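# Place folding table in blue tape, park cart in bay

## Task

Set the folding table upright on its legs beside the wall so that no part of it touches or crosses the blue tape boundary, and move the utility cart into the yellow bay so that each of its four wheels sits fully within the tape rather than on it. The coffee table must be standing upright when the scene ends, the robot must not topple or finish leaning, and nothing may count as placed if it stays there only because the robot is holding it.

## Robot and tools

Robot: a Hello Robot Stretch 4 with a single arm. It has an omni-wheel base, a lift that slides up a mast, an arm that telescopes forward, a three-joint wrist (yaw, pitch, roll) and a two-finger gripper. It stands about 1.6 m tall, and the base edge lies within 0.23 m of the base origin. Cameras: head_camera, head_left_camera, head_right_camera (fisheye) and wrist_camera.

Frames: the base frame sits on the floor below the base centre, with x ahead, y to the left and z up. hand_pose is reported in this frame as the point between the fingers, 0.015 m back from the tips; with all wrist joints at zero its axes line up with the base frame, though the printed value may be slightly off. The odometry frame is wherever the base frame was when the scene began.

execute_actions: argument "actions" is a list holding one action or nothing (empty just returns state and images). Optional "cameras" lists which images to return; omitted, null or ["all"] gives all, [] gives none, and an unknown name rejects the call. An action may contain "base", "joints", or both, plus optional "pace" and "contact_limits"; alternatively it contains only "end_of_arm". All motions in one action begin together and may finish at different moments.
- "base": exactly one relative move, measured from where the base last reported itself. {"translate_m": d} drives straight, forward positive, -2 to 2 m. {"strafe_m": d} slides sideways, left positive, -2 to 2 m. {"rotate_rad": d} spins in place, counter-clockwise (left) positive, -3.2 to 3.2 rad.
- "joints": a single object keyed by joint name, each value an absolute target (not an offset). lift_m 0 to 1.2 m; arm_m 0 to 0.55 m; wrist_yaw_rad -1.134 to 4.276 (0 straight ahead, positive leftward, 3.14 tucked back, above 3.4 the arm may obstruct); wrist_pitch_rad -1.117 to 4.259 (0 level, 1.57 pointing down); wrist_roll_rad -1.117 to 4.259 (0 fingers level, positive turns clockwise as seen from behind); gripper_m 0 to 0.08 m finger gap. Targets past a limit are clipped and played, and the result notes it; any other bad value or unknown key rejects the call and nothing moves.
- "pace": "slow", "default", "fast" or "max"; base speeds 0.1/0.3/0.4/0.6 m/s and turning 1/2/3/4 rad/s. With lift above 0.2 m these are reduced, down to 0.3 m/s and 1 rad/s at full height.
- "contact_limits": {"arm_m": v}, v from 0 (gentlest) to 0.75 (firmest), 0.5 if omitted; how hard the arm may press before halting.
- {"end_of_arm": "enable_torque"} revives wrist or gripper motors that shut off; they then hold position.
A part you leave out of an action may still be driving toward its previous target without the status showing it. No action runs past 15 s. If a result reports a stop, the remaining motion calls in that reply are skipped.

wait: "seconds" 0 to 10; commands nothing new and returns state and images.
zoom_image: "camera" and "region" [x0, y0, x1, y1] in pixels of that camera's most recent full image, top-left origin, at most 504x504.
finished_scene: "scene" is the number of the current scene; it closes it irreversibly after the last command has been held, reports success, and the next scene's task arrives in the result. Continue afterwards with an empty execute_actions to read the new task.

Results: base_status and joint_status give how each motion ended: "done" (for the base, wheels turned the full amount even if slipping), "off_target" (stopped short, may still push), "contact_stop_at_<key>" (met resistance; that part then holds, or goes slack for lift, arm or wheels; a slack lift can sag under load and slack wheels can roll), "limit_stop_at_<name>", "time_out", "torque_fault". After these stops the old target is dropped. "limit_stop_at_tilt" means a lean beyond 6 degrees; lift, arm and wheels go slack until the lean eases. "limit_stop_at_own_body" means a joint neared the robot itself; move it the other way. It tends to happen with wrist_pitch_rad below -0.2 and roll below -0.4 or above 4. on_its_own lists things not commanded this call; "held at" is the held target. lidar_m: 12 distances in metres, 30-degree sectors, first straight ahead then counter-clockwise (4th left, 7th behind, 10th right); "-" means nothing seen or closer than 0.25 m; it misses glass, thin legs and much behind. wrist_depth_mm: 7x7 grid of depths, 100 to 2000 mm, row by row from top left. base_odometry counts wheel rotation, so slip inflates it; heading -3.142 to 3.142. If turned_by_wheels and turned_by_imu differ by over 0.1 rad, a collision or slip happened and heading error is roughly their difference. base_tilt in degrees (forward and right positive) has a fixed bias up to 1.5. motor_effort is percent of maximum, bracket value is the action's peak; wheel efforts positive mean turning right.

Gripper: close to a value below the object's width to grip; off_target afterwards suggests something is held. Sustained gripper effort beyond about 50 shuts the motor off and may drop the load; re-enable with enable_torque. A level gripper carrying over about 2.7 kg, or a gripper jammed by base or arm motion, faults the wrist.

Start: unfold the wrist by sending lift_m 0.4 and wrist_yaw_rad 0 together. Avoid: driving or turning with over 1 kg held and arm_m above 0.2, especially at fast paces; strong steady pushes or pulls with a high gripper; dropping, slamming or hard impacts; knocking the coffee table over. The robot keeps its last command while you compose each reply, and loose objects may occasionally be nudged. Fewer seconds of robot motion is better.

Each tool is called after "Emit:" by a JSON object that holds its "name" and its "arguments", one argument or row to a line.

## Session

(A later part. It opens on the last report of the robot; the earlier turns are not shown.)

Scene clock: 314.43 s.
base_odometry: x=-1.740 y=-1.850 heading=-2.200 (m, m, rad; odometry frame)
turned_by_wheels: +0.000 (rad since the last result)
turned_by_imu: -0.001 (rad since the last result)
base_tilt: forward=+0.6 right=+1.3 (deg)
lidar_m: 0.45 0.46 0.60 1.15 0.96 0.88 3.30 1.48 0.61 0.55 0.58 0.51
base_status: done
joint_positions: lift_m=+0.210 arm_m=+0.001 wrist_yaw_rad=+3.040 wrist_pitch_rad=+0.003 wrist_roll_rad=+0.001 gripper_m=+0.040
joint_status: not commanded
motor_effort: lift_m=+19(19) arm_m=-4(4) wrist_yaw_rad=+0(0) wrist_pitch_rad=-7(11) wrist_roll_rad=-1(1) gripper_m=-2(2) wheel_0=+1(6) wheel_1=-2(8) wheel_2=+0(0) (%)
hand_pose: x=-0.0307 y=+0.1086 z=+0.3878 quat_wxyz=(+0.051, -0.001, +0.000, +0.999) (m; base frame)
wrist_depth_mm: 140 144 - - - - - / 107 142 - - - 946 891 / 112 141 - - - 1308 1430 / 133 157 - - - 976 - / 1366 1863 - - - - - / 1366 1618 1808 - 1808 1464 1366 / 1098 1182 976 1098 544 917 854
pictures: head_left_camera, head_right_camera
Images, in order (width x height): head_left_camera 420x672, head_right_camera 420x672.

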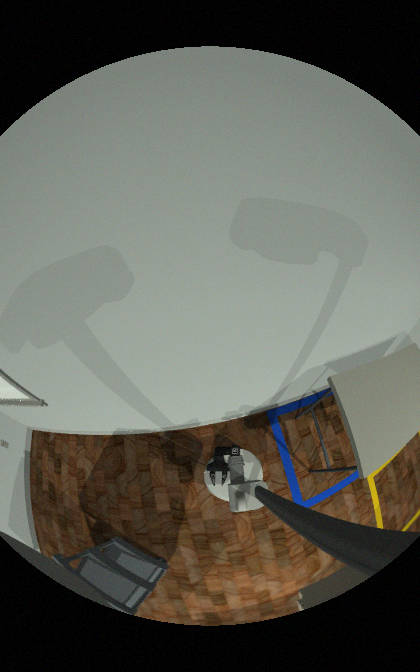

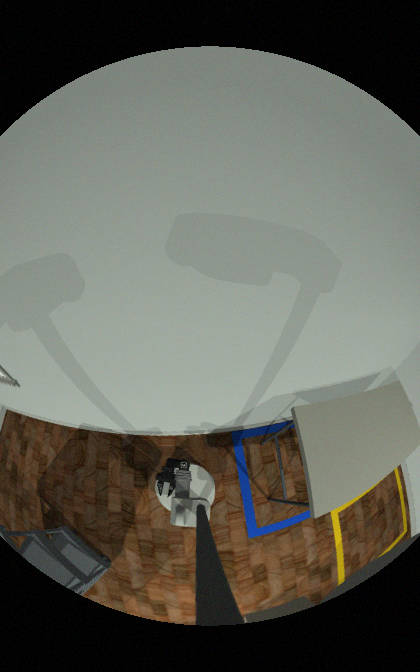

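Emit:
{"name": "execute_actions", "arguments": {
  "actions": [
    {"base":{"rotate_rad":2.0},"joints":{"lift_m":0.5}}
  ]
}}

Scene clock: 325.43 s.
base_odometry: x=-1.740 y=-1.850 heading=-0.200 (m, m, rad; odometry frame)
turned_by_wheels: +2.000 (rad since the last result)
turned_by_imu: +2.025 (rad since the last result)
base_tilt: forward=+0.7 right=+1.4 (deg)
lidar_m: 1.00 0.91 3.29 1.50 2.59 0.53 0.57 0.52 0.46 0.46 0.56 1.02
base_status: done
joint_positions: lift_m=+0.500 arm_m=+0.001 wrist_yaw_rad=+3.040 wrist_pitch_rad=+0.003 wrist_roll_rad=+0.001 gripper_m=+0.040
joint_status: all done
motor_effort: lift_m=+25(29) arm_m=-4(4) wrist_yaw_rad=+0(1) wrist_pitch_rad=-8(8) wrist_roll_rad=-1(1) gripper_m=-2(2) wheel_0=-2(8) wheel_1=+2(7) wheel_2=+1(10) (%)
hand_pose: x=-0.0307 y=+0.1086 z=+0.6773 quat_wxyz=(+0.051, -0.001, +0.000, +0.999) (m; base frame)
wrist_depth_mm: 140 144 1397 - - - - / 107 142 1499 - - - - / 112 141 1499 - - - - / 134 157 1397 - - - - / 691 891 1397 - 668 - - / 707 917 1537 - - - - / 699 798 1618 1756 399 - -
pictures: head_camera, head_left_camera, head_right_camera, wrist_camera
Images, in order (width x height): head_camera 420x560, head_left_camera 420x672, head_right_camera 420x672, wrist_camera 616x392.

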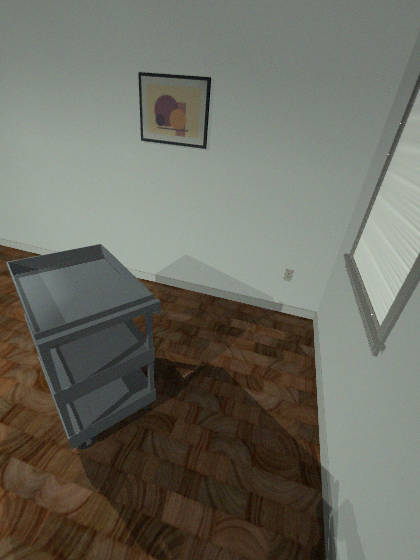

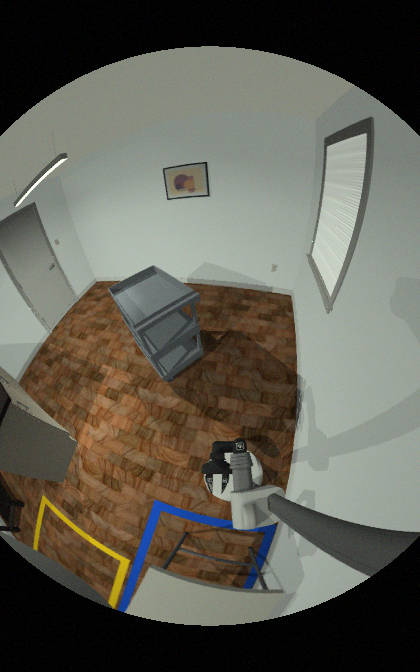

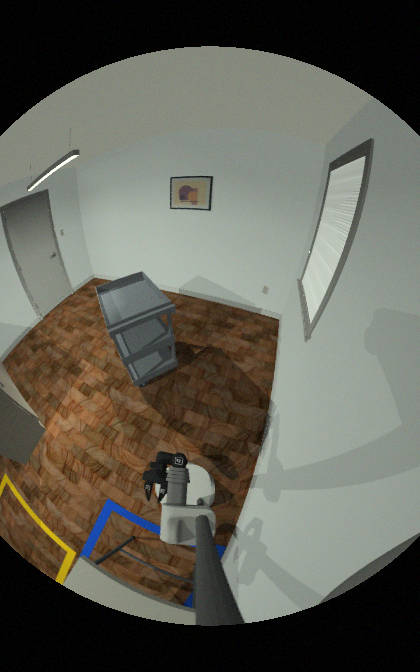

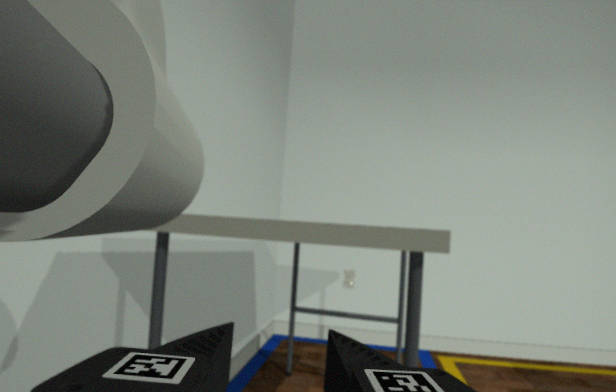

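Emit:
{"name": "execute_actions", "arguments": {
  "actions": [
    {"base":{"translate_m":0.5},"joints":{"lift_m":1.1}}
  ],
  "cameras": []
}}

Emit:
{"name": "execute_actions", "arguments": {
  "actions": [
    {"base":{"rotate_rad":0.8},"joints":{"wrist_yaw_rad":0,"wrist_pitch_rad":1.57,"wrist_roll_rad":1.57,"gripper_m":0.06}}
  ]
}}

Scene clock: 351.80 s.
base_odometry: x=-1.250 y=-1.949 heading=-0.200 (m, m, rad; odometry frame)
turned_by_wheels: +0.000 (rad since the last result)
turned_by_imu: -0.002 (rad since the last result)
base_tilt: forward=+0.7 right=+1.3 (deg)
lidar_m: 0.56 0.50 0.51 1.51 1.56 1.04 1.07 0.69 0.61 0.62 0.75 1.26
base_status: done
joint_positions: lift_m=+1.100 arm_m=+0.001 wrist_yaw_rad=+3.040 wrist_pitch_rad=+0.003 wrist_roll_rad=+0.001 gripper_m=+0.040
joint_status: all done
motor_effort: lift_m=+25(26) arm_m=-4(4) wrist_yaw_rad=+0(0) wrist_pitch_rad=-8(10) wrist_roll_rad=-1(1) gripper_m=-2(2) wheel_0=+0(8) wheel_1=+1(5) wheel_2=+1(11) (%)
hand_pose: x=-0.0307 y=+0.1086 z=+1.2773 quat_wxyz=(+0.051, -0.001, +0.000, +0.999) (m; base frame)
wrist_depth_mm: 140 145 1756 - - - - / 107 142 1863 - - - - / 112 141 1863 - - - - / 133 158 1863 - - - - / 878 1205 1983 - - - - / 891 1229 1921 - - - - / 866 1060 1366 1499 - - -
pictures: none
No camera images: the call's "cameras" was empty. Leave "cameras" out to get every camera's image.

Scene clock: 354.17 s.
base_odometry: x=-1.250 y=-1.949 heading=+0.600 (m, m, rad; odometry frame)
turned_by_wheels: +0.800 (rad since the last result)
turned_by_imu: +0.810 (rad since the last result)
base_tilt: forward=+0.7 right=+1.3 (deg)
lidar_m: 0.48 0.56 1.51 2.81 1.03 0.84 0.63 0.61 0.65 0.92 1.84 0.51
base_status: done
joint_positions: lift_m=+1.100 arm_m=+0.001 wrist_yaw_rad=+0.001 wrist_pitch_rad=+1.570 wrist_roll_rad=+1.570 gripper_m=+0.060
joint_status: all done
motor_effort: lift_m=+25(25) arm_m=-4(4) wrist_yaw_rad=-2(7) wrist_pitch_rad=-2(9) wrist_roll_rad=+1(8) gripper_m=+1(2) wheel_0=-2(5) wheel_1=-2(3) wheel_2=+1(8) (%)
hand_pose: x=+0.1722 y=-0.0874 z=+1.0653 quat_wxyz=(+0.501, +0.500, +0.500, -0.499) (m; base frame)
wrist_depth_mm: 1182 1205 1205 1255 1255 1060 820 / 1160 1182 1205 1229 1255 1118 854 / 715 1182 1255 1205 1255 1205 917 / 707 1025 1229 1205 1229 1205 1008 / 715 1025 1160 991 991 1229 1042 / 691 1138 1160 991 1008 1205 334 / 668 105 1182 1182 140 1205 1205
pictures: head_camera, head_left_camera, head_right_camera, wrist_camera
Images, in order (width x height): head_camera 420x560, head_left_camera 420x672, head_right_camera 420x672, wrist_camera 616x392.

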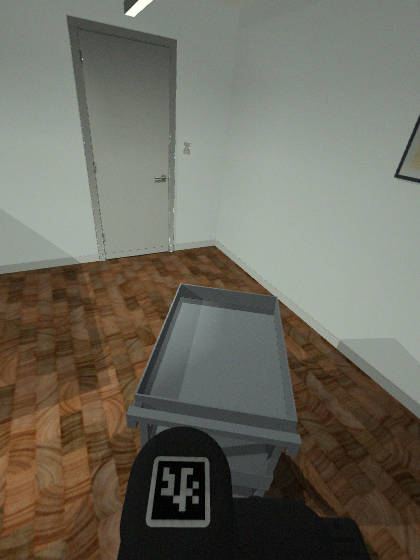

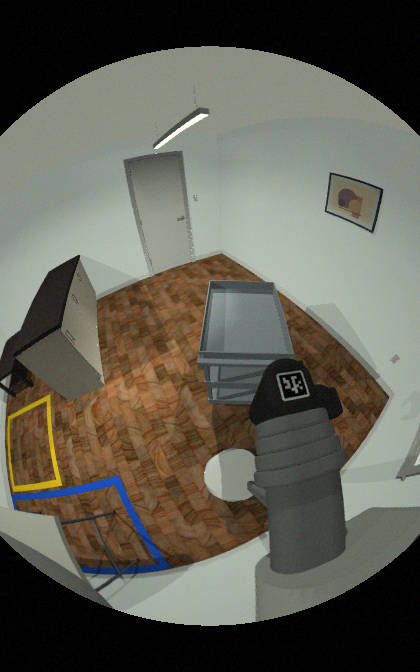

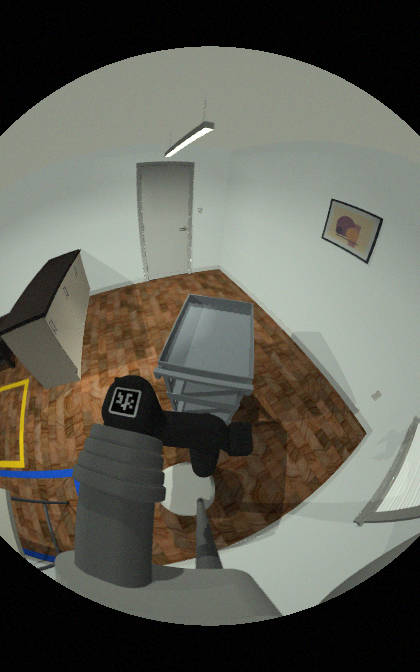

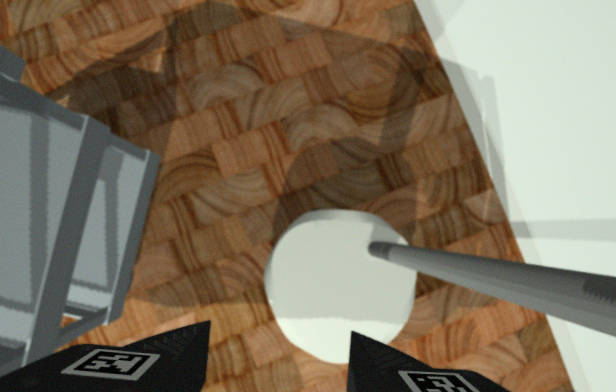

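Emit:
{"name": "execute_actions", "arguments": {
  "actions": [
    {"base":{"translate_m":0.2},"joints":{"lift_m":1.0}}
  ],
  "cameras": ["wrist_camera"]
}}

Scene clock: 376.93 s.
base_odometry: x=-1.085 y=-1.836 heading=+0.600 (m, m, rad; odometry frame)
turned_by_wheels: +0.000 (rad since the last result)
turned_by_imu: -0.001 (rad since the last result)
base_tilt: forward=+0.7 right=+1.3 (deg)
lidar_m: 0.30 0.34 1.37 1.72 1.15 1.08 0.82 0.77 0.84 1.16 0.40 0.29
base_status: done
joint_positions: lift_m=+1.000 arm_m=+0.001 wrist_yaw_rad=+0.000 wrist_pitch_rad=+1.570 wrist_roll_rad=+1.570 gripper_m=+0.060
joint_status: all done
motor_effort: lift_m=+18(24) arm_m=-4(4) wrist_yaw_rad=-1(2) wrist_pitch_rad=+0(1) wrist_roll_rad=+2(1) gripper_m=+1(2) wheel_0=+0(3) wheel_1=+1(6) wheel_2=+0(11) (%)
hand_pose: x=+0.1722 y=-0.0874 z=+0.9658 quat_wxyz=(+0.501, +0.500, +0.500, -0.499) (m; base frame)
wrist_depth_mm: 319 266 1118 1160 1182 1205 991 / 279 257 1118 1160 1160 1182 1078 / 268 265 1098 1118 1138 1160 1138 / 259 591 1060 1118 1118 1138 1160 / 254 621 1078 904 891 1118 1160 / 240 609 1078 891 904 1138 334 / 236 105 1078 1078 139 1098 1118
pictures: wrist_camera
Images, in order (width x height): wrist_camera 616x392.

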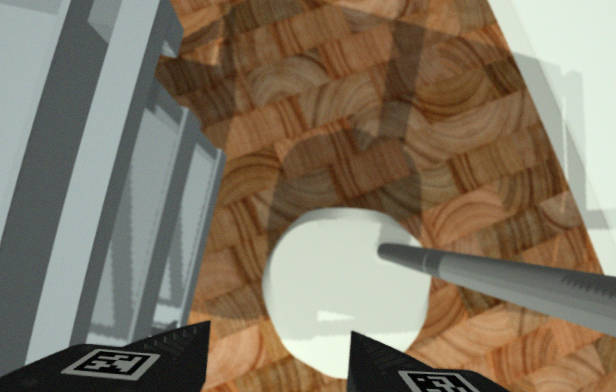

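Emit:
{"name": "execute_actions", "arguments": {
  "actions": [
    {"base":{"strafe_m":0.06},"joints":{"arm_m":0.09,"wrist_roll_rad":1.67},"pace":"slow"}
  ],
  "cameras": ["wrist_camera","head_camera"]
}}

Scene clock: 382.83 s.
base_odometry: x=-1.119 y=-1.787 heading=+0.600 (m, m, rad; odometry frame)
turned_by_wheels: +0.000 (rad since the last result)
turned_by_imu: -0.001 (rad since the last result)
base_tilt: forward=+0.7 right=+1.3 (deg)
lidar_m: 0.31 2.25 1.30 1.67 1.08 1.13 0.85 0.82 0.87 1.19 0.39 0.30
base_status: done
joint_positions: lift_m=+1.000 arm_m=+0.089 wrist_yaw_rad=+0.000 wrist_pitch_rad=+1.570 wrist_roll_rad=+1.669 gripper_m=+0.060
joint_status: all done
motor_effort: lift_m=+18(18) arm_m=+5(6) wrist_yaw_rad=-1(2) wrist_pitch_rad=-2(0) wrist_roll_rad=+2(4) gripper_m=+1(1) wheel_0=-3(5) wheel_1=+2(12) wheel_2=+0(0) (%)
hand_pose: x=+0.2603 y=-0.0874 z=+0.9658 quat_wxyz=(+0.475, +0.524, +0.475, -0.524) (m; base frame)
wrist_depth_mm: 319 322 277 1160 1182 1205 1098 / 314 317 329 1182 1138 1205 1182 / 312 315 640 1118 1118 1160 1160 / 309 306 260 1118 1118 1138 1182 / 306 298 878 946 904 917 459 / 303 281 917 1098 878 1118 1138 / 300 105 1060 1078 140 1098 1160
pictures: head_camera, wrist_camera
Images, in order (width x height): head_camera 420x560, wrist_camera 616x392.

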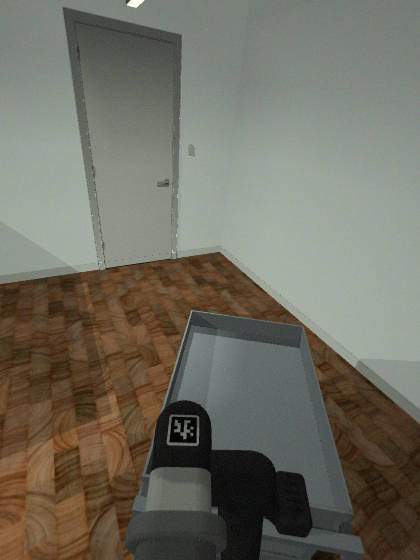

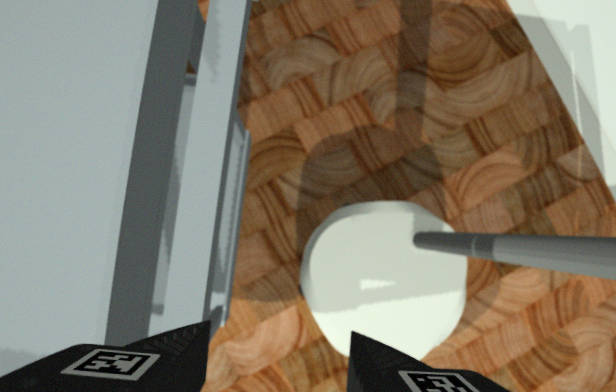

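Emit:
{"name": "execute_actions", "arguments": {
  "actions": [
    {"joints":{"arm_m":0.185},"pace":"slow"}
  ],
  "cameras": ["wrist_camera"]
}}

Scene clock: 387.90 s.
base_odometry: x=-1.119 y=-1.787 heading=+0.600 (m, m, rad; odometry frame)
turned_by_wheels: +0.000 (rad since the last result)
turned_by_imu: -0.001 (rad since the last result)
base_tilt: forward=+0.7 right=+1.3 (deg)
lidar_m: 0.29 2.28 1.33 1.70 1.09 1.12 0.83 0.83 0.89 1.20 0.40 0.31
base_status: not commanded
joint_positions: lift_m=+1.000 arm_m=+0.184 wrist_yaw_rad=+0.000 wrist_pitch_rad=+1.570 wrist_roll_rad=+1.669 gripper_m=+0.060
joint_status: all done
motor_effort: lift_m=+18(18) arm_m=+5(4) wrist_yaw_rad=-2(1) wrist_pitch_rad=-3(2) wrist_roll_rad=+3(2) gripper_m=+1(1) wheel_0=-3(3) wheel_1=+2(2) wheel_2=+0(0) (%)
hand_pose: x=+0.3553 y=-0.0874 z=+0.9658 quat_wxyz=(+0.475, +0.524, +0.475, -0.524) (m; base frame)
wrist_depth_mm: 319 325 330 345 1160 1205 1182 / 317 319 325 1138 1160 1160 1182 / 312 317 322 574 1160 1160 1205 / 309 314 319 904 1118 1138 1160 / 306 309 315 569 917 917 1138 / 303 304 309 271 891 917 1160 / 298 105 304 1078 139 1118 1138
pictures: wrist_camera
Images, in order (width x height): wrist_camera 616x392.

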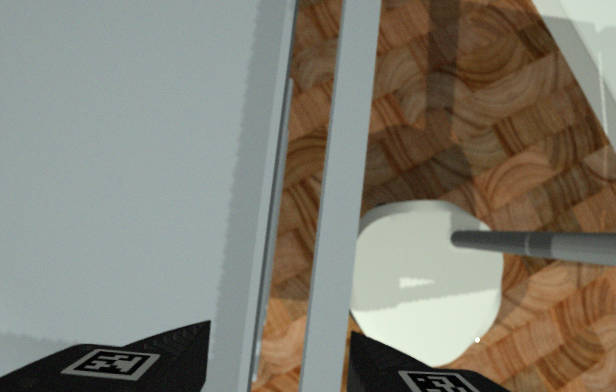

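Emit:
{"name": "execute_actions", "arguments": {
  "actions": [
    {"joints":{"arm_m":0.155},"pace":"slow"}
  ],
  "cameras": []
}}

Emit:
{"name": "execute_actions", "arguments": {
  "actions": [
    {"joints":{"lift_m":0.875},"pace":"slow"}
  ],
  "cameras": ["wrist_camera"]
}}

Emit:
{"name": "execute_actions", "arguments": {
  "actions": [
    {"joints":{"gripper_m":0.021}}
  ],
  "cameras": ["wrist_camera"]
}}

Scene clock: 396.37 s.
base_odometry: x=-1.119 y=-1.787 heading=+0.600 (m, m, rad; odometry frame)
turned_by_wheels: +0.000 (rad since the last result)
turned_by_imu: -0.001 (rad since the last result)
base_tilt: forward=+0.6 right=+1.3 (deg)
lidar_m: 0.30 2.29 1.34 1.70 1.08 1.12 0.83 0.80 0.88 1.20 0.40 0.31
base_status: not commanded
joint_positions: lift_m=+1.000 arm_m=+0.156 wrist_yaw_rad=+0.000 wrist_pitch_rad=+1.570 wrist_roll_rad=+1.669 gripper_m=+0.060
joint_status: all done
motor_effort: lift_m=+18(18) arm_m=-5(4) wrist_yaw_rad=-2(2) wrist_pitch_rad=+0(2) wrist_roll_rad=+3(2) gripper_m=+1(1) wheel_0=-3(3) wheel_1=+2(2) wheel_2=+0(0) (%)
hand_pose: x=+0.3270 y=-0.0874 z=+0.9658 quat_wxyz=(+0.475, +0.524, +0.475, -0.524) (m; base frame)
wrist_depth_mm: 319 322 327 1138 1160 1205 1182 / 315 320 327 580 1160 1182 1182 / 310 319 320 676 1138 1160 1205 / 307 314 317 891 1118 1138 1160 / 304 310 314 891 904 917 1138 / 303 306 309 891 917 917 1138 / 298 105 317 1078 140 1118 1118
pictures: none
No camera images: the call's "cameras" was empty. Leave "cameras" out to get every camera's image.

Scene clock: 398.23 s.
base_odometry: x=-1.119 y=-1.787 heading=+0.600 (m, m, rad; odometry frame)
turned_by_wheels: +0.000 (rad since the last result)
turned_by_imu: +0.000 (rad since the last result)
base_tilt: forward=+0.6 right=+1.3 (deg)
lidar_m: 0.32 2.29 1.33 1.71 1.09 1.12 0.85 0.81 0.88 1.23 0.40 0.33
base_status: not commanded
joint_positions: lift_m=+0.876 arm_m=+0.155 wrist_yaw_rad=-0.002 wrist_pitch_rad=+1.573 wrist_roll_rad=+1.670 gripper_m=+0.059
joint_status: all done
motor_effort: lift_m=+15(16) arm_m=-2(5) wrist_yaw_rad=+6(9) wrist_pitch_rad=-8(15) wrist_roll_rad=+3(2) gripper_m=+3(5) wheel_0=-1(3) wheel_1=+2(2) wheel_2=-2(3) (%)
hand_pose: x=+0.3257 y=-0.0874 z=+0.8411 quat_wxyz=(+0.474, +0.524, +0.475, -0.525) (m; base frame)
wrist_depth_mm: 196 198 199 134 1042 1060 1098 / 194 197 217 132 1042 1025 1060 / 192 194 512 131 1025 1042 1042 / 190 151 445 129 991 1042 1042 / 188 156 480 128 788 788 1008 / 186 147 439 126 778 788 1008 / 185 105 134 125 138 778 991
pictures: wrist_camera
Images, in order (width x height): wrist_camera 616x392.

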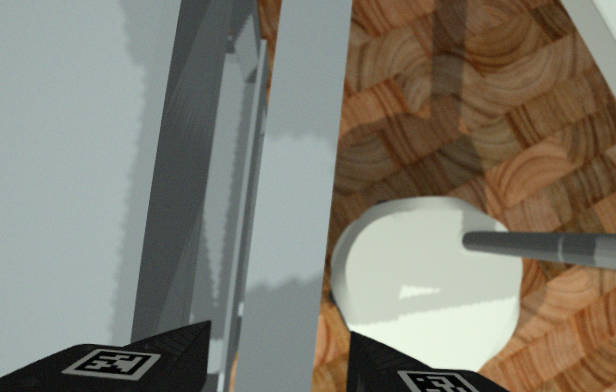

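Scene clock: 399.33 s.
base_odometry: x=-1.119 y=-1.787 heading=+0.600 (m, m, rad; odometry frame)
turned_by_wheels: +0.000 (rad since the last result)
turned_by_imu: +0.000 (rad since the last result)
base_tilt: forward=+0.7 right=+1.3 (deg)
lidar_m: 0.31 2.27 1.33 1.69 1.08 1.13 0.83 0.82 0.87 1.21 0.43 0.33
base_status: not commanded
joint_positions: lift_m=+0.875 arm_m=+0.155 wrist_yaw_rad=-0.002 wrist_pitch_rad=+1.569 wrist_roll_rad=+1.672 gripper_m=+0.024
joint_status: gripper_m off_target (ended at +0.024, target +0.021)
motor_effort: lift_m=+18(18) arm_m=-2(2) wrist_yaw_rad=+5(6) wrist_pitch_rad=+3(8) wrist_roll_rad=-5(5) gripper_m=-26(24) wheel_0=-1(1) wheel_1=+2(2) wheel_2=-2(2) (%)
hand_pose: x=+0.3266 y=-0.0874 z=+0.8408 quat_wxyz=(+0.474, +0.526, +0.473, -0.525) (m; base frame)
wrist_depth_mm: 196 198 191 133 1042 1060 1060 / 193 196 211 131 1025 1042 1060 / 192 193 480 130 1008 1025 1042 / 190 190 508 129 991 1008 1042 / 187 151 484 127 778 798 1025 / 185 156 439 125 778 759 1008 / 184 146 122 123 759 778 976
pictures: wrist_camera
Images, in order (width x height): wrist_camera 616x392.

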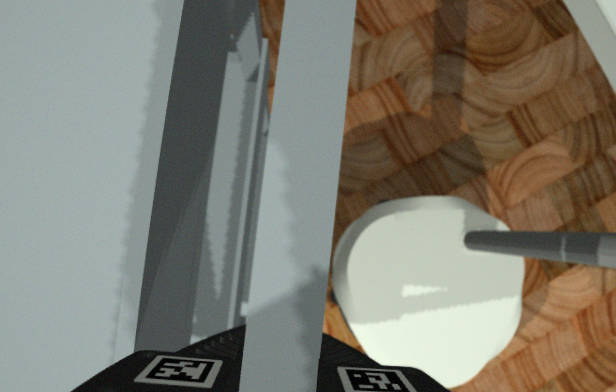

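Emit:
{"name": "execute_actions", "arguments": {
  "actions": [
    {"base":{"strafe_m":0.11},"joints":{"wrist_roll_rad":1.88,"arm_m":0.185},"pace":"slow"}
  ],
  "cameras": []
}}

Emit:
{"name": "execute_actions", "arguments": {
  "actions": [
    {"base":{"strafe_m":0.11},"joints":{"wrist_roll_rad":2.12,"arm_m":0.235},"pace":"slow"}
  ],
  "cameras": ["head_camera","wrist_camera"]
}}

Scene clock: 410.00 s.
base_odometry: x=-1.181 y=-1.696 heading=+0.599 (m, m, rad; odometry frame)
turned_by_wheels: +0.000 (rad since the last result)
turned_by_imu: -0.002 (rad since the last result)
base_tilt: forward=+0.7 right=+1.3 (deg)
lidar_m: 0.36 1.97 1.23 1.63 0.99 1.08 0.90 0.86 0.93 1.31 0.39 0.34
base_status: done
joint_positions: lift_m=+0.875 arm_m=+0.184 wrist_yaw_rad=-0.001 wrist_pitch_rad=+1.565 wrist_roll_rad=+1.883 gripper_m=+0.024
joint_status: all done
motor_effort: lift_m=+19(19) arm_m=+3(4) wrist_yaw_rad=+3(17) wrist_pitch_rad=+13(13) wrist_roll_rad=-7(29) gripper_m=-24(36) wheel_0=-5(7) wheel_1=-1(7) wheel_2=-1(1) (%)
hand_pose: x=+0.3564 y=-0.0874 z=+0.8408 quat_wxyz=(+0.417, +0.574, +0.415, -0.570) (m; base frame)
wrist_depth_mm: 197 199 206 133 1025 1060 1060 / 195 196 459 131 1025 1042 1060 / 192 193 504 129 1025 1025 1078 / 190 149 449 128 798 798 591 / 188 153 473 127 778 798 1042 / 186 145 496 125 768 778 991 / 183 146 122 123 976 960 1008
pictures: none
No camera images: the call's "cameras" was empty. Leave "cameras" out to get every camera's image.

Scene clock: 412.23 s.
base_odometry: x=-1.243 y=-1.605 heading=+0.599 (m, m, rad; odometry frame)
turned_by_wheels: +0.000 (rad since the last result)
turned_by_imu: -0.001 (rad since the last result)
base_tilt: forward=+0.7 right=+1.3 (deg)
lidar_m: 0.39 1.64 1.12 2.46 0.91 0.96 0.94 0.91 0.98 1.34 0.37 0.35
base_status: done
joint_positions: lift_m=+0.875 arm_m=+0.234 wrist_yaw_rad=+0.002 wrist_pitch_rad=+1.565 wrist_roll_rad=+2.120 gripper_m=+0.024
joint_status: all done
motor_effort: lift_m=+19(19) arm_m=+3(9) wrist_yaw_rad=-6(24) wrist_pitch_rad=+13(16) wrist_roll_rad=+2(34) gripper_m=-24(41) wheel_0=-4(11) wheel_1=+0(11) wheel_2=+0(3) (%)
hand_pose: x=+0.4067 y=-0.0874 z=+0.8408 quat_wxyz=(+0.347, +0.618, +0.346, -0.615) (m; base frame)
wrist_depth_mm: 197 199 222 133 1060 1060 1078 / 195 195 462 131 1042 1042 1060 / 192 193 449 130 1025 809 1042 / 190 151 449 129 809 809 1060 / 188 156 473 127 788 788 1008 / 186 144 433 125 976 991 991 / 183 146 123 123 960 976 1008
pictures: head_camera, wrist_camera
Images, in order (width x height): head_camera 420x560, wrist_camera 616x392.

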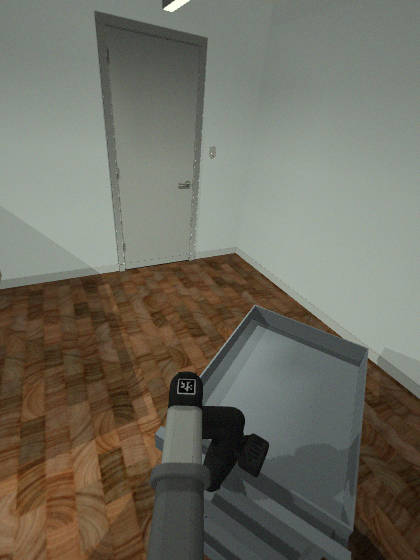

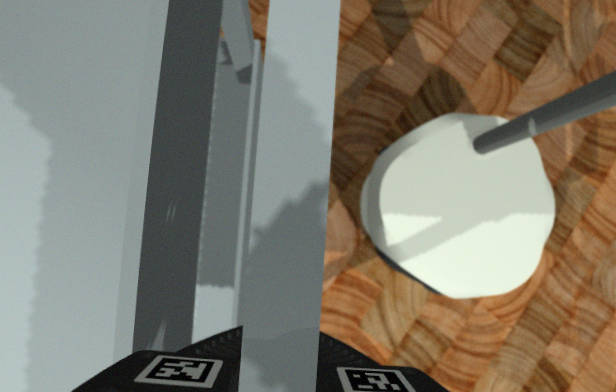

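Emit:
{"name": "execute_actions", "arguments": {
  "actions": [
    {"base":{"translate_m":-0.12},"pace":"slow"}
  ],
  "cameras": []
}}

Emit:
{"name": "execute_actions", "arguments": {
  "actions": [
    {"base":{"strafe_m":0.13},"pace":"slow"}
  ],
  "cameras": []
}}

Emit:
{"name": "execute_actions", "arguments": {
  "actions": [
    {"base":{"translate_m":-0.2},"pace":"slow"}
  ],
  "cameras": []
}}

Emit:
{"name": "execute_actions", "arguments": {
  "actions": [
    {"base":{"strafe_m":0.12},"pace":"slow"}
  ],
  "cameras": []
}}

Emit:
{"name": "execute_actions", "arguments": {
  "actions": [
    {"base":{"translate_m":-0.12},"pace":"slow"}
  ],
  "cameras": ["head_camera","head_left_camera","wrist_camera"]
}}

Scene clock: 424.40 s.
base_odometry: x=-1.342 y=-1.673 heading=+0.600 (m, m, rad; odometry frame)
turned_by_wheels: +0.001 (rad since the last result)
turned_by_imu: +0.001 (rad since the last result)
base_tilt: forward=+0.7 right=+1.3 (deg)
lidar_m: 0.42 1.48 1.21 2.50 0.85 0.91 0.84 0.79 0.87 1.18 0.38 0.37
base_status: done
joint_positions: lift_m=+0.875 arm_m=+0.235 wrist_yaw_rad=+0.007 wrist_pitch_rad=+1.565 wrist_roll_rad=+2.115 gripper_m=+0.024
joint_status: not commanded
on_its_own: wrist_yaw_rad is at rest, and its effort (-21) is outside its rest range (-13 to +13); wrist_roll_rad is at rest, and its effort (+15) is outside its rest range (-13 to +13)
motor_effort: lift_m=+19(19) arm_m=+2(3) wrist_yaw_rad=-21(22) wrist_pitch_rad=+13(24) wrist_roll_rad=+15(15) gripper_m=-26(25) wheel_0=+1(5) wheel_1=+1(5) wheel_2=+6(8) (%)
hand_pose: x=+0.4073 y=-0.0874 z=+0.8408 quat_wxyz=(+0.350, +0.617, +0.348, -0.613) (m; base frame)
wrist_depth_mm: 195 197 216 133 1060 1060 1078 / 193 152 455 131 1008 1042 1042 / 193 156 449 129 1008 798 1025 / 189 158 459 128 798 809 1042 / 188 145 208 127 798 788 1008 / 185 146 496 125 960 991 991 / 185 147 123 123 960 976 991
pictures: none
No camera images: the call's "cameras" was empty. Leave "cameras" out to get every camera's image.

Scene clock: 426.83 s.
base_odometry: x=-1.415 y=-1.566 heading=+0.599 (m, m, rad; odometry frame)
turned_by_wheels: -0.001 (rad since the last result)
turned_by_imu: -0.002 (rad since the last result)
base_tilt: forward=+0.7 right=+1.3 (deg)
lidar_m: 0.44 1.15 1.13 2.45 0.74 0.78 0.90 0.87 0.93 1.32 0.36 0.34
base_status: done
joint_positions: lift_m=+0.875 arm_m=+0.235 wrist_yaw_rad=-0.007 wrist_pitch_rad=+1.572 wrist_roll_rad=+2.126 gripper_m=+0.025
joint_status: not commanded
on_its_own: wrist_yaw_rad is at rest, and its effort (+20) is outside its rest range (-13 to +13); wrist_roll_rad is at rest, and its effort (-17) is outside its rest range (-13 to +13)
motor_effort: lift_m=+19(19) arm_m=+2(2) wrist_yaw_rad=+20(20) wrist_pitch_rad=-5(10) wrist_roll_rad=-17(17) gripper_m=-33(33) wheel_0=-7(11) wheel_1=-1(7) wheel_2=-2(5) (%)
hand_pose: x=+0.4047 y=-0.0874 z=+0.8408 quat_wxyz=(+0.341, +0.619, +0.342, -0.619) (m; base frame)
wrist_depth_mm: 197 199 172 135 1042 1042 1098 / 195 197 177 133 1042 1042 1060 / 192 194 200 131 831 820 1042 / 189 191 488 129 798 798 1025 / 187 188 508 127 798 798 1025 / 186 155 459 125 991 991 1025 / 183 136 123 123 976 991 1008
pictures: none
No camera images: the call's "cameras" was empty. Leave "cameras" out to get every camera's image.

Scene clock: 430.10 s.
base_odometry: x=-1.580 y=-1.678 heading=+0.600 (m, m, rad; odometry frame)
turned_by_wheels: +0.001 (rad since the last result)
turned_by_imu: +0.002 (rad since the last result)
base_tilt: forward=+0.7 right=+1.3 (deg)
lidar_m: 0.40 1.26 1.31 2.56 0.60 0.67 0.72 0.67 0.73 1.08 0.41 0.38
base_status: done
joint_positions: lift_m=+0.875 arm_m=+0.235 wrist_yaw_rad=+0.009 wrist_pitch_rad=+1.565 wrist_roll_rad=+2.114 gripper_m=+0.025
joint_status: not commanded
on_its_own: wrist_yaw_rad is at rest, and its effort (-25) is outside its rest range (-13 to +13); wrist_roll_rad is at rest, and its effort (+19) is outside its rest range (-13 to +13)
motor_effort: lift_m=+19(19) arm_m=+2(2) wrist_yaw_rad=-25(26) wrist_pitch_rad=+16(18) wrist_roll_rad=+19(19) gripper_m=-31(33) wheel_0=+2(10) wheel_1=+1(3) wheel_2=+6(10) (%)
hand_pose: x=+0.4075 y=-0.0874 z=+0.8408 quat_wxyz=(+0.351, +0.616, +0.349, -0.612) (m; base frame)
wrist_depth_mm: 196 151 218 132 1025 1060 1060 / 195 152 219 131 1008 1042 1060 / 191 152 512 130 991 809 1042 / 190 152 508 128 798 798 1042 / 187 151 504 126 788 788 1025 / 185 150 500 125 976 991 1025 / 183 141 122 123 976 976 976
pictures: none
No camera images: the call's "cameras" was empty. Leave "cameras" out to get every camera's image.

Scene clock: 432.43 s.
base_odometry: x=-1.648 y=-1.579 heading=+0.599 (m, m, rad; odometry frame)
turned_by_wheels: -0.001 (rad since the last result)
turned_by_imu: -0.002 (rad since the last result)
base_tilt: forward=+0.7 right=+1.3 (deg)
lidar_m: 0.43 1.19 1.27 2.42 0.51 0.53 0.78 0.72 0.81 1.10 0.37 0.36
base_status: done
joint_positions: lift_m=+0.875 arm_m=+0.235 wrist_yaw_rad=-0.005 wrist_pitch_rad=+1.571 wrist_roll_rad=+2.124 gripper_m=+0.024
joint_status: not commanded
motor_effort: lift_m=+19(19) arm_m=+2(2) wrist_yaw_rad=+13(26) wrist_pitch_rad=-2(15) wrist_roll_rad=-10(19) gripper_m=-26(31) wheel_0=-5(11) wheel_1=+0(7) wheel_2=-3(5) (%)
hand_pose: x=+0.4051 y=-0.0874 z=+0.8408 quat_wxyz=(+0.343, +0.618, +0.343, -0.618) (m; base frame)
wrist_depth_mm: 197 199 190 134 1060 1042 1078 / 194 196 208 132 1025 1060 1078 / 191 193 480 130 1008 809 1042 / 190 191 508 129 788 788 1042 / 187 150 500 126 809 788 1025 / 185 154 439 125 991 991 1008 / 183 145 122 123 976 991 991
pictures: none
No camera images: the call's "cameras" was empty. Leave "cameras" out to get every camera's image.

Scene clock: 434.93 s.
base_odometry: x=-1.747 y=-1.647 heading=+0.599 (m, m, rad; odometry frame)
turned_by_wheels: +0.000 (rad since the last result)
turned_by_imu: +0.001 (rad since the last result)
base_tilt: forward=+0.7 right=+1.3 (deg)
lidar_m: 0.42 1.30 1.35 2.39 0.45 0.49 0.66 0.63 0.67 0.95 0.41 0.36
base_status: done
joint_positions: lift_m=+0.875 arm_m=+0.235 wrist_yaw_rad=+0.006 wrist_pitch_rad=+1.565 wrist_roll_rad=+2.116 gripper_m=+0.024
joint_status: not commanded
on_its_own: wrist_yaw_rad is at rest, and its effort (-19) is outside its rest range (-13 to +13); wrist_roll_rad is at rest, and its effort (+14) is outside its rest range (-13 to +13)
motor_effort: lift_m=+19(19) arm_m=+2(2) wrist_yaw_rad=-19(19) wrist_pitch_rad=+12(19) wrist_roll_rad=+14(13) gripper_m=-25(26) wheel_0=+0(10) wheel_1=-1(4) wheel_2=+5(9) (%)
hand_pose: x=+0.4073 y=-0.0874 z=+0.8408 quat_wxyz=(+0.350, +0.617, +0.348, -0.613) (m; base frame)
wrist_depth_mm: 196 197 213 132 1025 1042 1042 / 195 151 455 131 1025 1042 1060 / 192 154 449 129 991 798 1060 / 190 158 462 127 798 798 1042 / 187 144 208 126 788 798 1008 / 185 146 496 125 991 991 1008 / 183 147 122 123 960 976 991
pictures: head_camera, head_left_camera, wrist_camera
Images, in order (width x height): head_camera 420x560, head_left_camera 420x672, wrist_camera 616x392.

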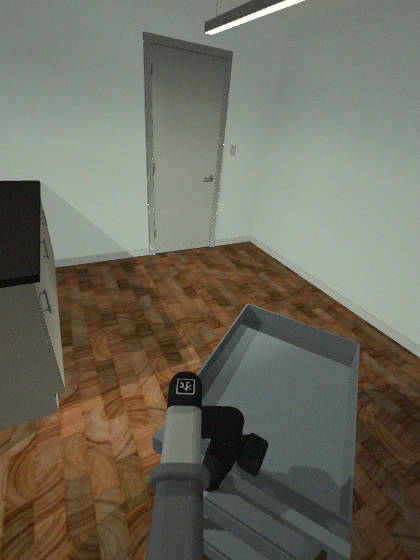

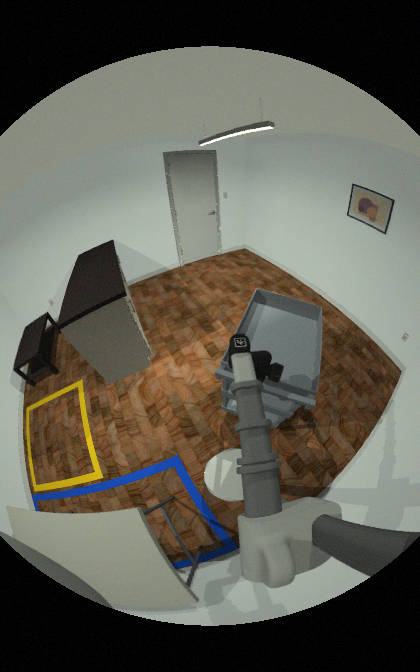

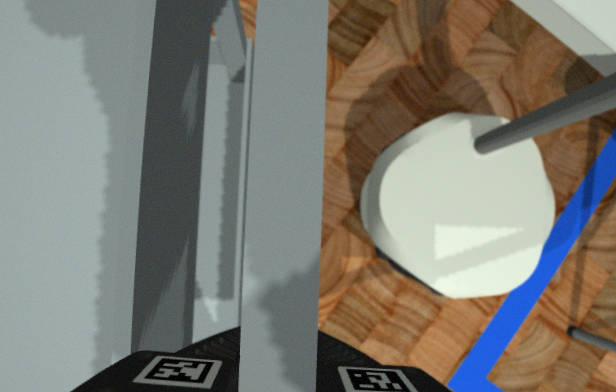

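Emit:
{"name": "execute_actions", "arguments": {
  "actions": [
    {"base":{"strafe_m":-0.17},"joints":{"wrist_roll_rad":1.77,"arm_m":0.16},"pace":"slow"}
  ],
  "cameras": []
}}

Emit:
{"name": "execute_actions", "arguments": {
  "actions": [
    {"base":{"strafe_m":-0.18},"joints":{"wrist_roll_rad":1.42,"arm_m":0.155},"pace":"slow"}
  ],
  "cameras": []
}}

Emit:
{"name": "execute_actions", "arguments": {
  "actions": [
    {"base":{"strafe_m":-0.17},"joints":{"wrist_roll_rad":1.07,"arm_m":0.22},"pace":"slow"}
  ],
  "cameras": ["head_camera","head_left_camera","wrist_camera"]
}}

Scene clock: 448.63 s.
base_odometry: x=-1.651 y=-1.787 heading=+0.600 (m, m, rad; odometry frame)
turned_by_wheels: +0.000 (rad since the last result)
turned_by_imu: -0.001 (rad since the last result)
base_tilt: forward=+0.7 right=+1.3 (deg)
lidar_m: 0.31 1.40 1.46 0.63 0.61 0.68 0.58 0.56 0.60 0.86 0.39 0.34
base_status: done
joint_positions: lift_m=+0.875 arm_m=+0.161 wrist_yaw_rad=+0.002 wrist_pitch_rad=+1.573 wrist_roll_rad=+1.767 gripper_m=+0.024
joint_status: all done
motor_effort: lift_m=+19(19) arm_m=-3(5) wrist_yaw_rad=-6(37) wrist_pitch_rad=-10(12) wrist_roll_rad=+10(41) gripper_m=-24(51) wheel_0=+5(10) wheel_1=+1(9) wheel_2=-2(4) (%)
hand_pose: x=+0.3312 y=-0.0874 z=+0.8408 quat_wxyz=(+0.449, +0.546, +0.450, -0.547) (m; base frame)
wrist_depth_mm: 195 196 347 132 1060 1042 878 / 192 193 445 130 1008 1060 946 / 190 150 449 129 1042 1042 1042 / 187 153 473 128 809 820 1042 / 187 156 504 126 778 788 1008 / 185 145 436 125 778 778 1025 / 182 146 122 123 768 991 991
pictures: none
No camera images: the call's "cameras" was empty. Leave "cameras" out to get every camera's image.

Scene clock: 451.57 s.
torque_fault: gripper_m switched itself off since the last result.
base_odometry: x=-1.549 y=-1.936 heading=+0.600 (m, m, rad; odometry frame)
turned_by_wheels: +0.000 (rad since the last result)
turned_by_imu: -0.001 (rad since the last result)
base_tilt: forward=+0.7 right=+1.3 (deg)
lidar_m: 0.30 0.32 1.54 0.80 0.77 0.66 0.49 0.48 0.52 0.74 2.12 0.34
base_status: done
joint_positions: lift_m=+0.875 arm_m=+0.156 wrist_yaw_rad=-0.001 wrist_pitch_rad=+1.572 wrist_roll_rad=+1.420 gripper_m=+0.042
joint_status: all done
on_its_own: gripper_m is off since a torque_fault, until you send "end_of_arm": "enable_torque" (your +0.021 is given up)
motor_effort: lift_m=+19(19) arm_m=-4(5) wrist_yaw_rad=+1(41) wrist_pitch_rad=-7(8) wrist_roll_rad=+1(44) gripper_m=+0(55) wheel_0=+2(8) wheel_1=+0(11) wheel_2=-2(2) (%)
hand_pose: x=+0.3263 y=-0.0874 z=+0.8408 quat_wxyz=(+0.536, +0.461, +0.536, -0.461) (m; base frame)
wrist_depth_mm: 194 196 198 159 134 1042 854 / 193 196 182 991 132 1042 891 / 191 193 174 976 131 1042 946 / 188 191 181 135 1008 1042 946 / 186 189 211 127 778 1008 991 / 185 187 496 125 768 788 574 / 182 120 138 123 455 778 976
pictures: none
No camera images: the call's "cameras" was empty. Leave "cameras" out to get every camera's image.

Scene clock: 454.40 s.
base_odometry: x=-1.454 y=-2.076 heading=+0.600 (m, m, rad; odometry frame)
turned_by_wheels: +0.000 (rad since the last result)
turned_by_imu: +0.000 (rad since the last result)
base_tilt: forward=+0.7 right=+1.4 (deg)
lidar_m: 0.36 0.35 1.63 0.97 0.92 0.56 0.40 0.39 0.44 0.61 1.97 0.42
base_status: done
joint_positions: lift_m=+0.875 arm_m=+0.219 wrist_yaw_rad=+0.000 wrist_pitch_rad=+1.569 wrist_roll_rad=+1.070 gripper_m=+0.046
joint_status: all done
on_its_own: gripper_m is off since a torque_fault, until you send "end_of_arm": "enable_torque" (your +0.021 is given up)
motor_effort: lift_m=+19(19) arm_m=+4(8) wrist_yaw_rad=-1(10) wrist_pitch_rad=+1(16) wrist_roll_rad=+1(6) gripper_m=+0(0) wheel_0=+4(9) wheel_1=-1(10) wheel_2=+0(4) (%)
hand_pose: x=+0.3906 y=-0.0874 z=+0.8408 quat_wxyz=(+0.609, +0.361, +0.608, -0.360) (m; base frame)
wrist_depth_mm: 135 991 1008 1025 1042 1042 1025 / 193 158 991 1008 1025 1025 1025 / 191 193 151 1008 1008 1008 1008 / 189 191 151 141 1008 1025 991 / 187 189 504 126 991 1008 960 / 185 156 500 124 778 976 946 / 183 120 122 123 137 768 904
pictures: head_camera, head_left_camera, wrist_camera
Images, in order (width x height): head_camera 420x560, head_left_camera 420x672, wrist_camera 616x392.

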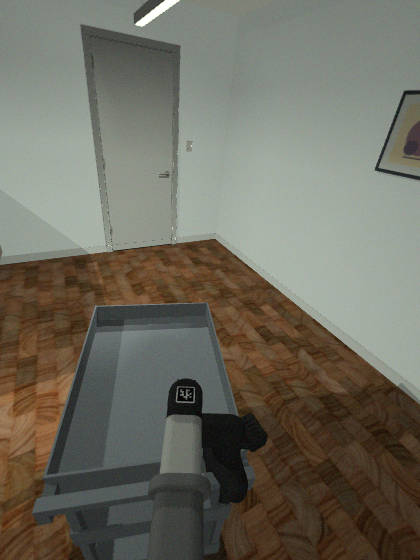

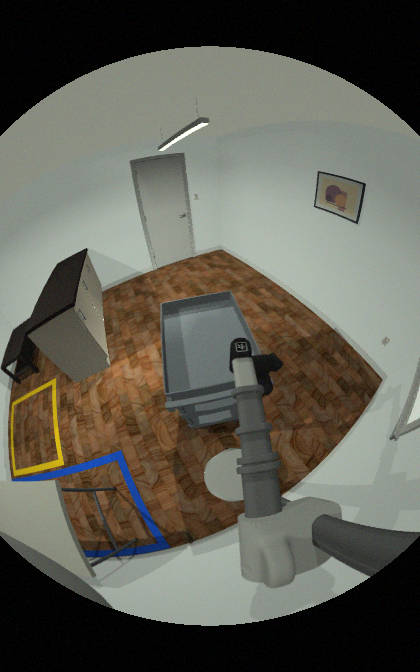

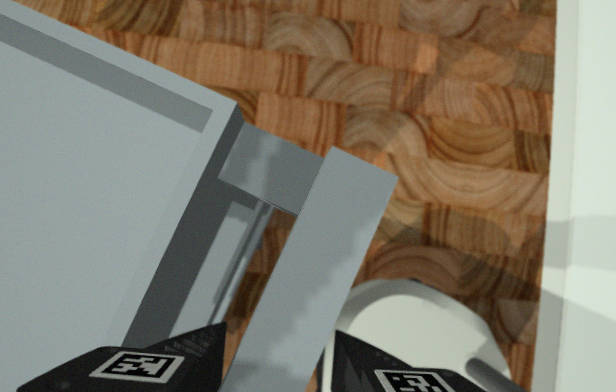

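Emit:
{"name": "execute_actions", "arguments": {
  "actions": [
    {"end_of_arm":"enable_torque"}
  ],
  "cameras": []
}}

Emit:
{"name": "execute_actions", "arguments": {
  "actions": [
    {"joints":{"gripper_m":0.06,"lift_m":1.0}}
  ],
  "cameras": []
}}

Emit:
{"name": "execute_actions", "arguments": {
  "actions": [
    {"base":{"strafe_m":0.17},"joints":{"wrist_roll_rad":1.5,"arm_m":0.16},"pace":"slow"}
  ],
  "cameras": ["head_camera","wrist_camera"]
}}

Scene clock: 462.73 s.
base_odometry: x=-1.454 y=-2.076 heading=+0.600 (m, m, rad; odometry frame)
turned_by_wheels: +0.000 (rad since the last result)
turned_by_imu: -0.001 (rad since the last result)
base_tilt: forward=+0.7 right=+1.3 (deg)
lidar_m: 0.35 0.35 1.62 0.95 0.94 0.55 0.42 0.40 0.42 0.64 1.96 0.43
base_status: not commanded
joint_positions: lift_m=+0.875 arm_m=+0.219 wrist_yaw_rad=+0.000 wrist_pitch_rad=+1.569 wrist_roll_rad=+1.070 gripper_m=+0.046
joint_status: not commanded
end_of_arm: enable_torque: each motor that was off is on again
on_its_own: gripper_m is held at +0.046, not at your +0.021, since a torque_fault
motor_effort: lift_m=+19(19) arm_m=+4(4) wrist_yaw_rad=-2(3) wrist_pitch_rad=+4(3) wrist_roll_rad=+1(1) gripper_m=+0(0) wheel_0=+4(4) wheel_1=-1(1) wheel_2=+0(0) (%)
hand_pose: x=+0.3906 y=-0.0874 z=+0.8408 quat_wxyz=(+0.609, +0.361, +0.608, -0.360) (m; base frame)
wrist_depth_mm: 135 976 1008 1025 1042 1042 1078 / 193 158 1008 1008 1008 1042 1025 / 191 194 152 1008 1008 1025 1008 / 189 191 152 141 1008 1025 991 / 187 189 500 126 991 991 946 / 185 156 504 124 778 1008 904 / 183 120 122 123 137 768 917
pictures: none
No camera images: the call's "cameras" was empty. Leave "cameras" out to get every camera's image.

Scene clock: 464.30 s.
base_odometry: x=-1.454 y=-2.076 heading=+0.600 (m, m, rad; odometry frame)
turned_by_wheels: +0.000 (rad since the last result)
turned_by_imu: +0.000 (rad since the last result)
base_tilt: forward=+0.7 right=+1.3 (deg)
lidar_m: 0.34 0.37 1.61 0.94 0.95 0.58 0.42 0.40 0.44 0.61 1.95 0.39
base_status: not commanded
joint_positions: lift_m=+1.000 arm_m=+0.219 wrist_yaw_rad=+0.000 wrist_pitch_rad=+1.570 wrist_roll_rad=+1.070 gripper_m=+0.060
joint_status: all done
motor_effort: lift_m=+25(24) arm_m=+4(4) wrist_yaw_rad=-2(1) wrist_pitch_rad=+0(3) wrist_roll_rad=+1(1) gripper_m=+2(2) wheel_0=+4(4) wheel_1=-1(1) wheel_2=+0(0) (%)
hand_pose: x=+0.3904 y=-0.0874 z=+0.9653 quat_wxyz=(+0.609, +0.361, +0.608, -0.360) (m; base frame)
wrist_depth_mm: 1098 1118 1118 1160 1160 1182 1078 / 312 1078 1118 1118 1118 1160 1060 / 310 314 1078 1118 1138 1160 1025 / 309 310 315 278 1098 1138 1025 / 306 307 314 1098 1098 1138 976 / 301 304 310 904 891 1118 946 / 298 105 241 1060 139 891 917
pictures: none
No camera images: the call's "cameras" was empty. Leave "cameras" out to get every camera's image.

Scene clock: 467.17 s.
base_odometry: x=-1.550 y=-1.936 heading=+0.600 (m, m, rad; odometry frame)
turned_by_wheels: +0.000 (rad since the last result)
turned_by_imu: -0.001 (rad since the last result)
base_tilt: forward=+0.7 right=+1.3 (deg)
lidar_m: 0.33 0.33 1.54 0.80 0.77 0.67 0.50 0.47 0.53 0.76 2.11 0.37
base_status: done
joint_positions: lift_m=+1.000 arm_m=+0.161 wrist_yaw_rad=+0.000 wrist_pitch_rad=+1.570 wrist_roll_rad=+1.499 gripper_m=+0.060
joint_status: all done
motor_effort: lift_m=+25(25) arm_m=-4(7) wrist_yaw_rad=-2(2) wrist_pitch_rad=+1(2) wrist_roll_rad=+2(4) gripper_m=+1(2) wheel_0=-2(4) wheel_1=+2(5) wheel_2=-1(1) (%)
hand_pose: x=+0.3320 y=-0.0874 z=+0.9653 quat_wxyz=(+0.518, +0.482, +0.517, -0.482) (m; base frame)
wrist_depth_mm: 319 320 272 1138 1138 1078 842 / 317 317 276 1182 1138 1138 878 / 310 312 332 1138 1138 1160 946 / 307 310 332 1118 1118 1138 1025 / 303 306 627 1098 891 1138 1078 / 301 306 609 1118 891 904 564 / 297 105 239 1098 139 1138 1138
pictures: head_camera, wrist_camera
Images, in order (width x height): head_camera 420x560, wrist_camera 616x392.

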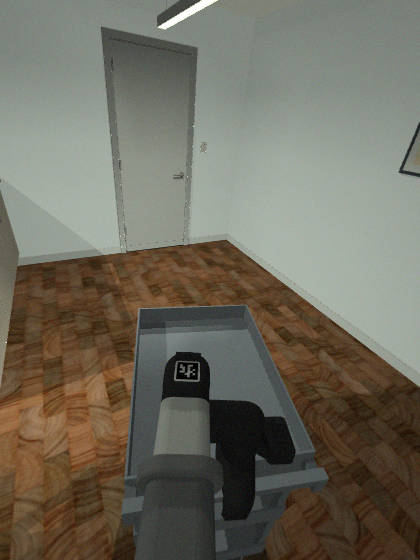

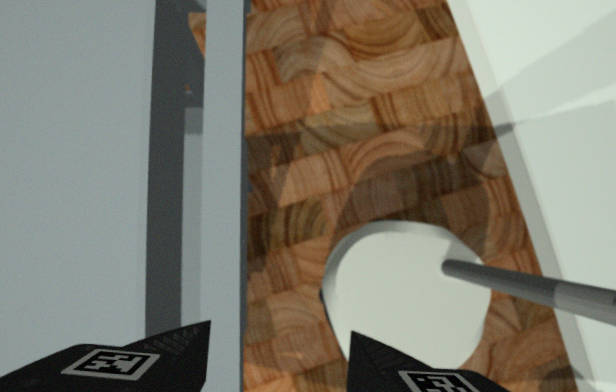

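Emit:
{"name": "execute_actions", "arguments": {
  "actions": [
    {"joints":{"wrist_roll_rad":1.42,"arm_m":0.2},"pace":"slow"}
  ],
  "cameras": ["wrist_camera"]
}}

Scene clock: 473.23 s.
base_odometry: x=-1.550 y=-1.936 heading=+0.600 (m, m, rad; odometry frame)
turned_by_wheels: +0.000 (rad since the last result)
turned_by_imu: -0.001 (rad since the last result)
base_tilt: forward=+0.7 right=+1.3 (deg)
lidar_m: 0.33 0.34 1.53 0.79 0.77 0.67 0.49 0.47 0.52 0.74 2.11 0.37
base_status: not commanded
joint_positions: lift_m=+1.000 arm_m=+0.199 wrist_yaw_rad=+0.000 wrist_pitch_rad=+1.570 wrist_roll_rad=+1.421 gripper_m=+0.060
joint_status: all done
motor_effort: lift_m=+25(25) arm_m=+5(3) wrist_yaw_rad=-2(2) wrist_pitch_rad=+1(2) wrist_roll_rad=+0(3) gripper_m=+2(1) wheel_0=-2(2) wheel_1=+2(2) wheel_2=-1(1) (%)
hand_pose: x=+0.3703 y=-0.0874 z=+0.9653 quat_wxyz=(+0.536, +0.461, +0.536, -0.461) (m; base frame)
wrist_depth_mm: 320 322 325 320 1138 1182 904 / 314 319 322 1118 1160 1182 960 / 312 314 320 1098 1138 1160 991 / 309 310 317 1118 1138 1138 1025 / 306 309 314 1098 904 1118 1078 / 301 306 309 904 891 904 634 / 298 105 267 1098 139 991 1138
pictures: wrist_camera
Images, in order (width x height): wrist_camera 616x392.

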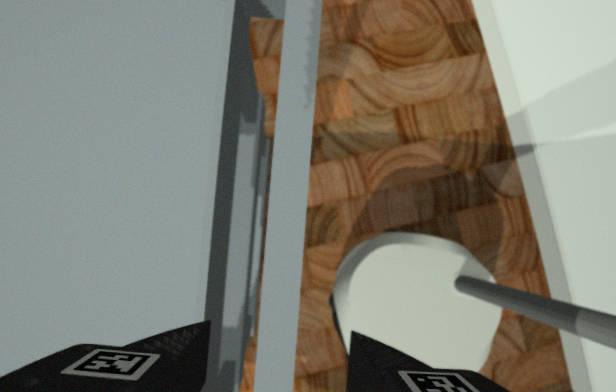

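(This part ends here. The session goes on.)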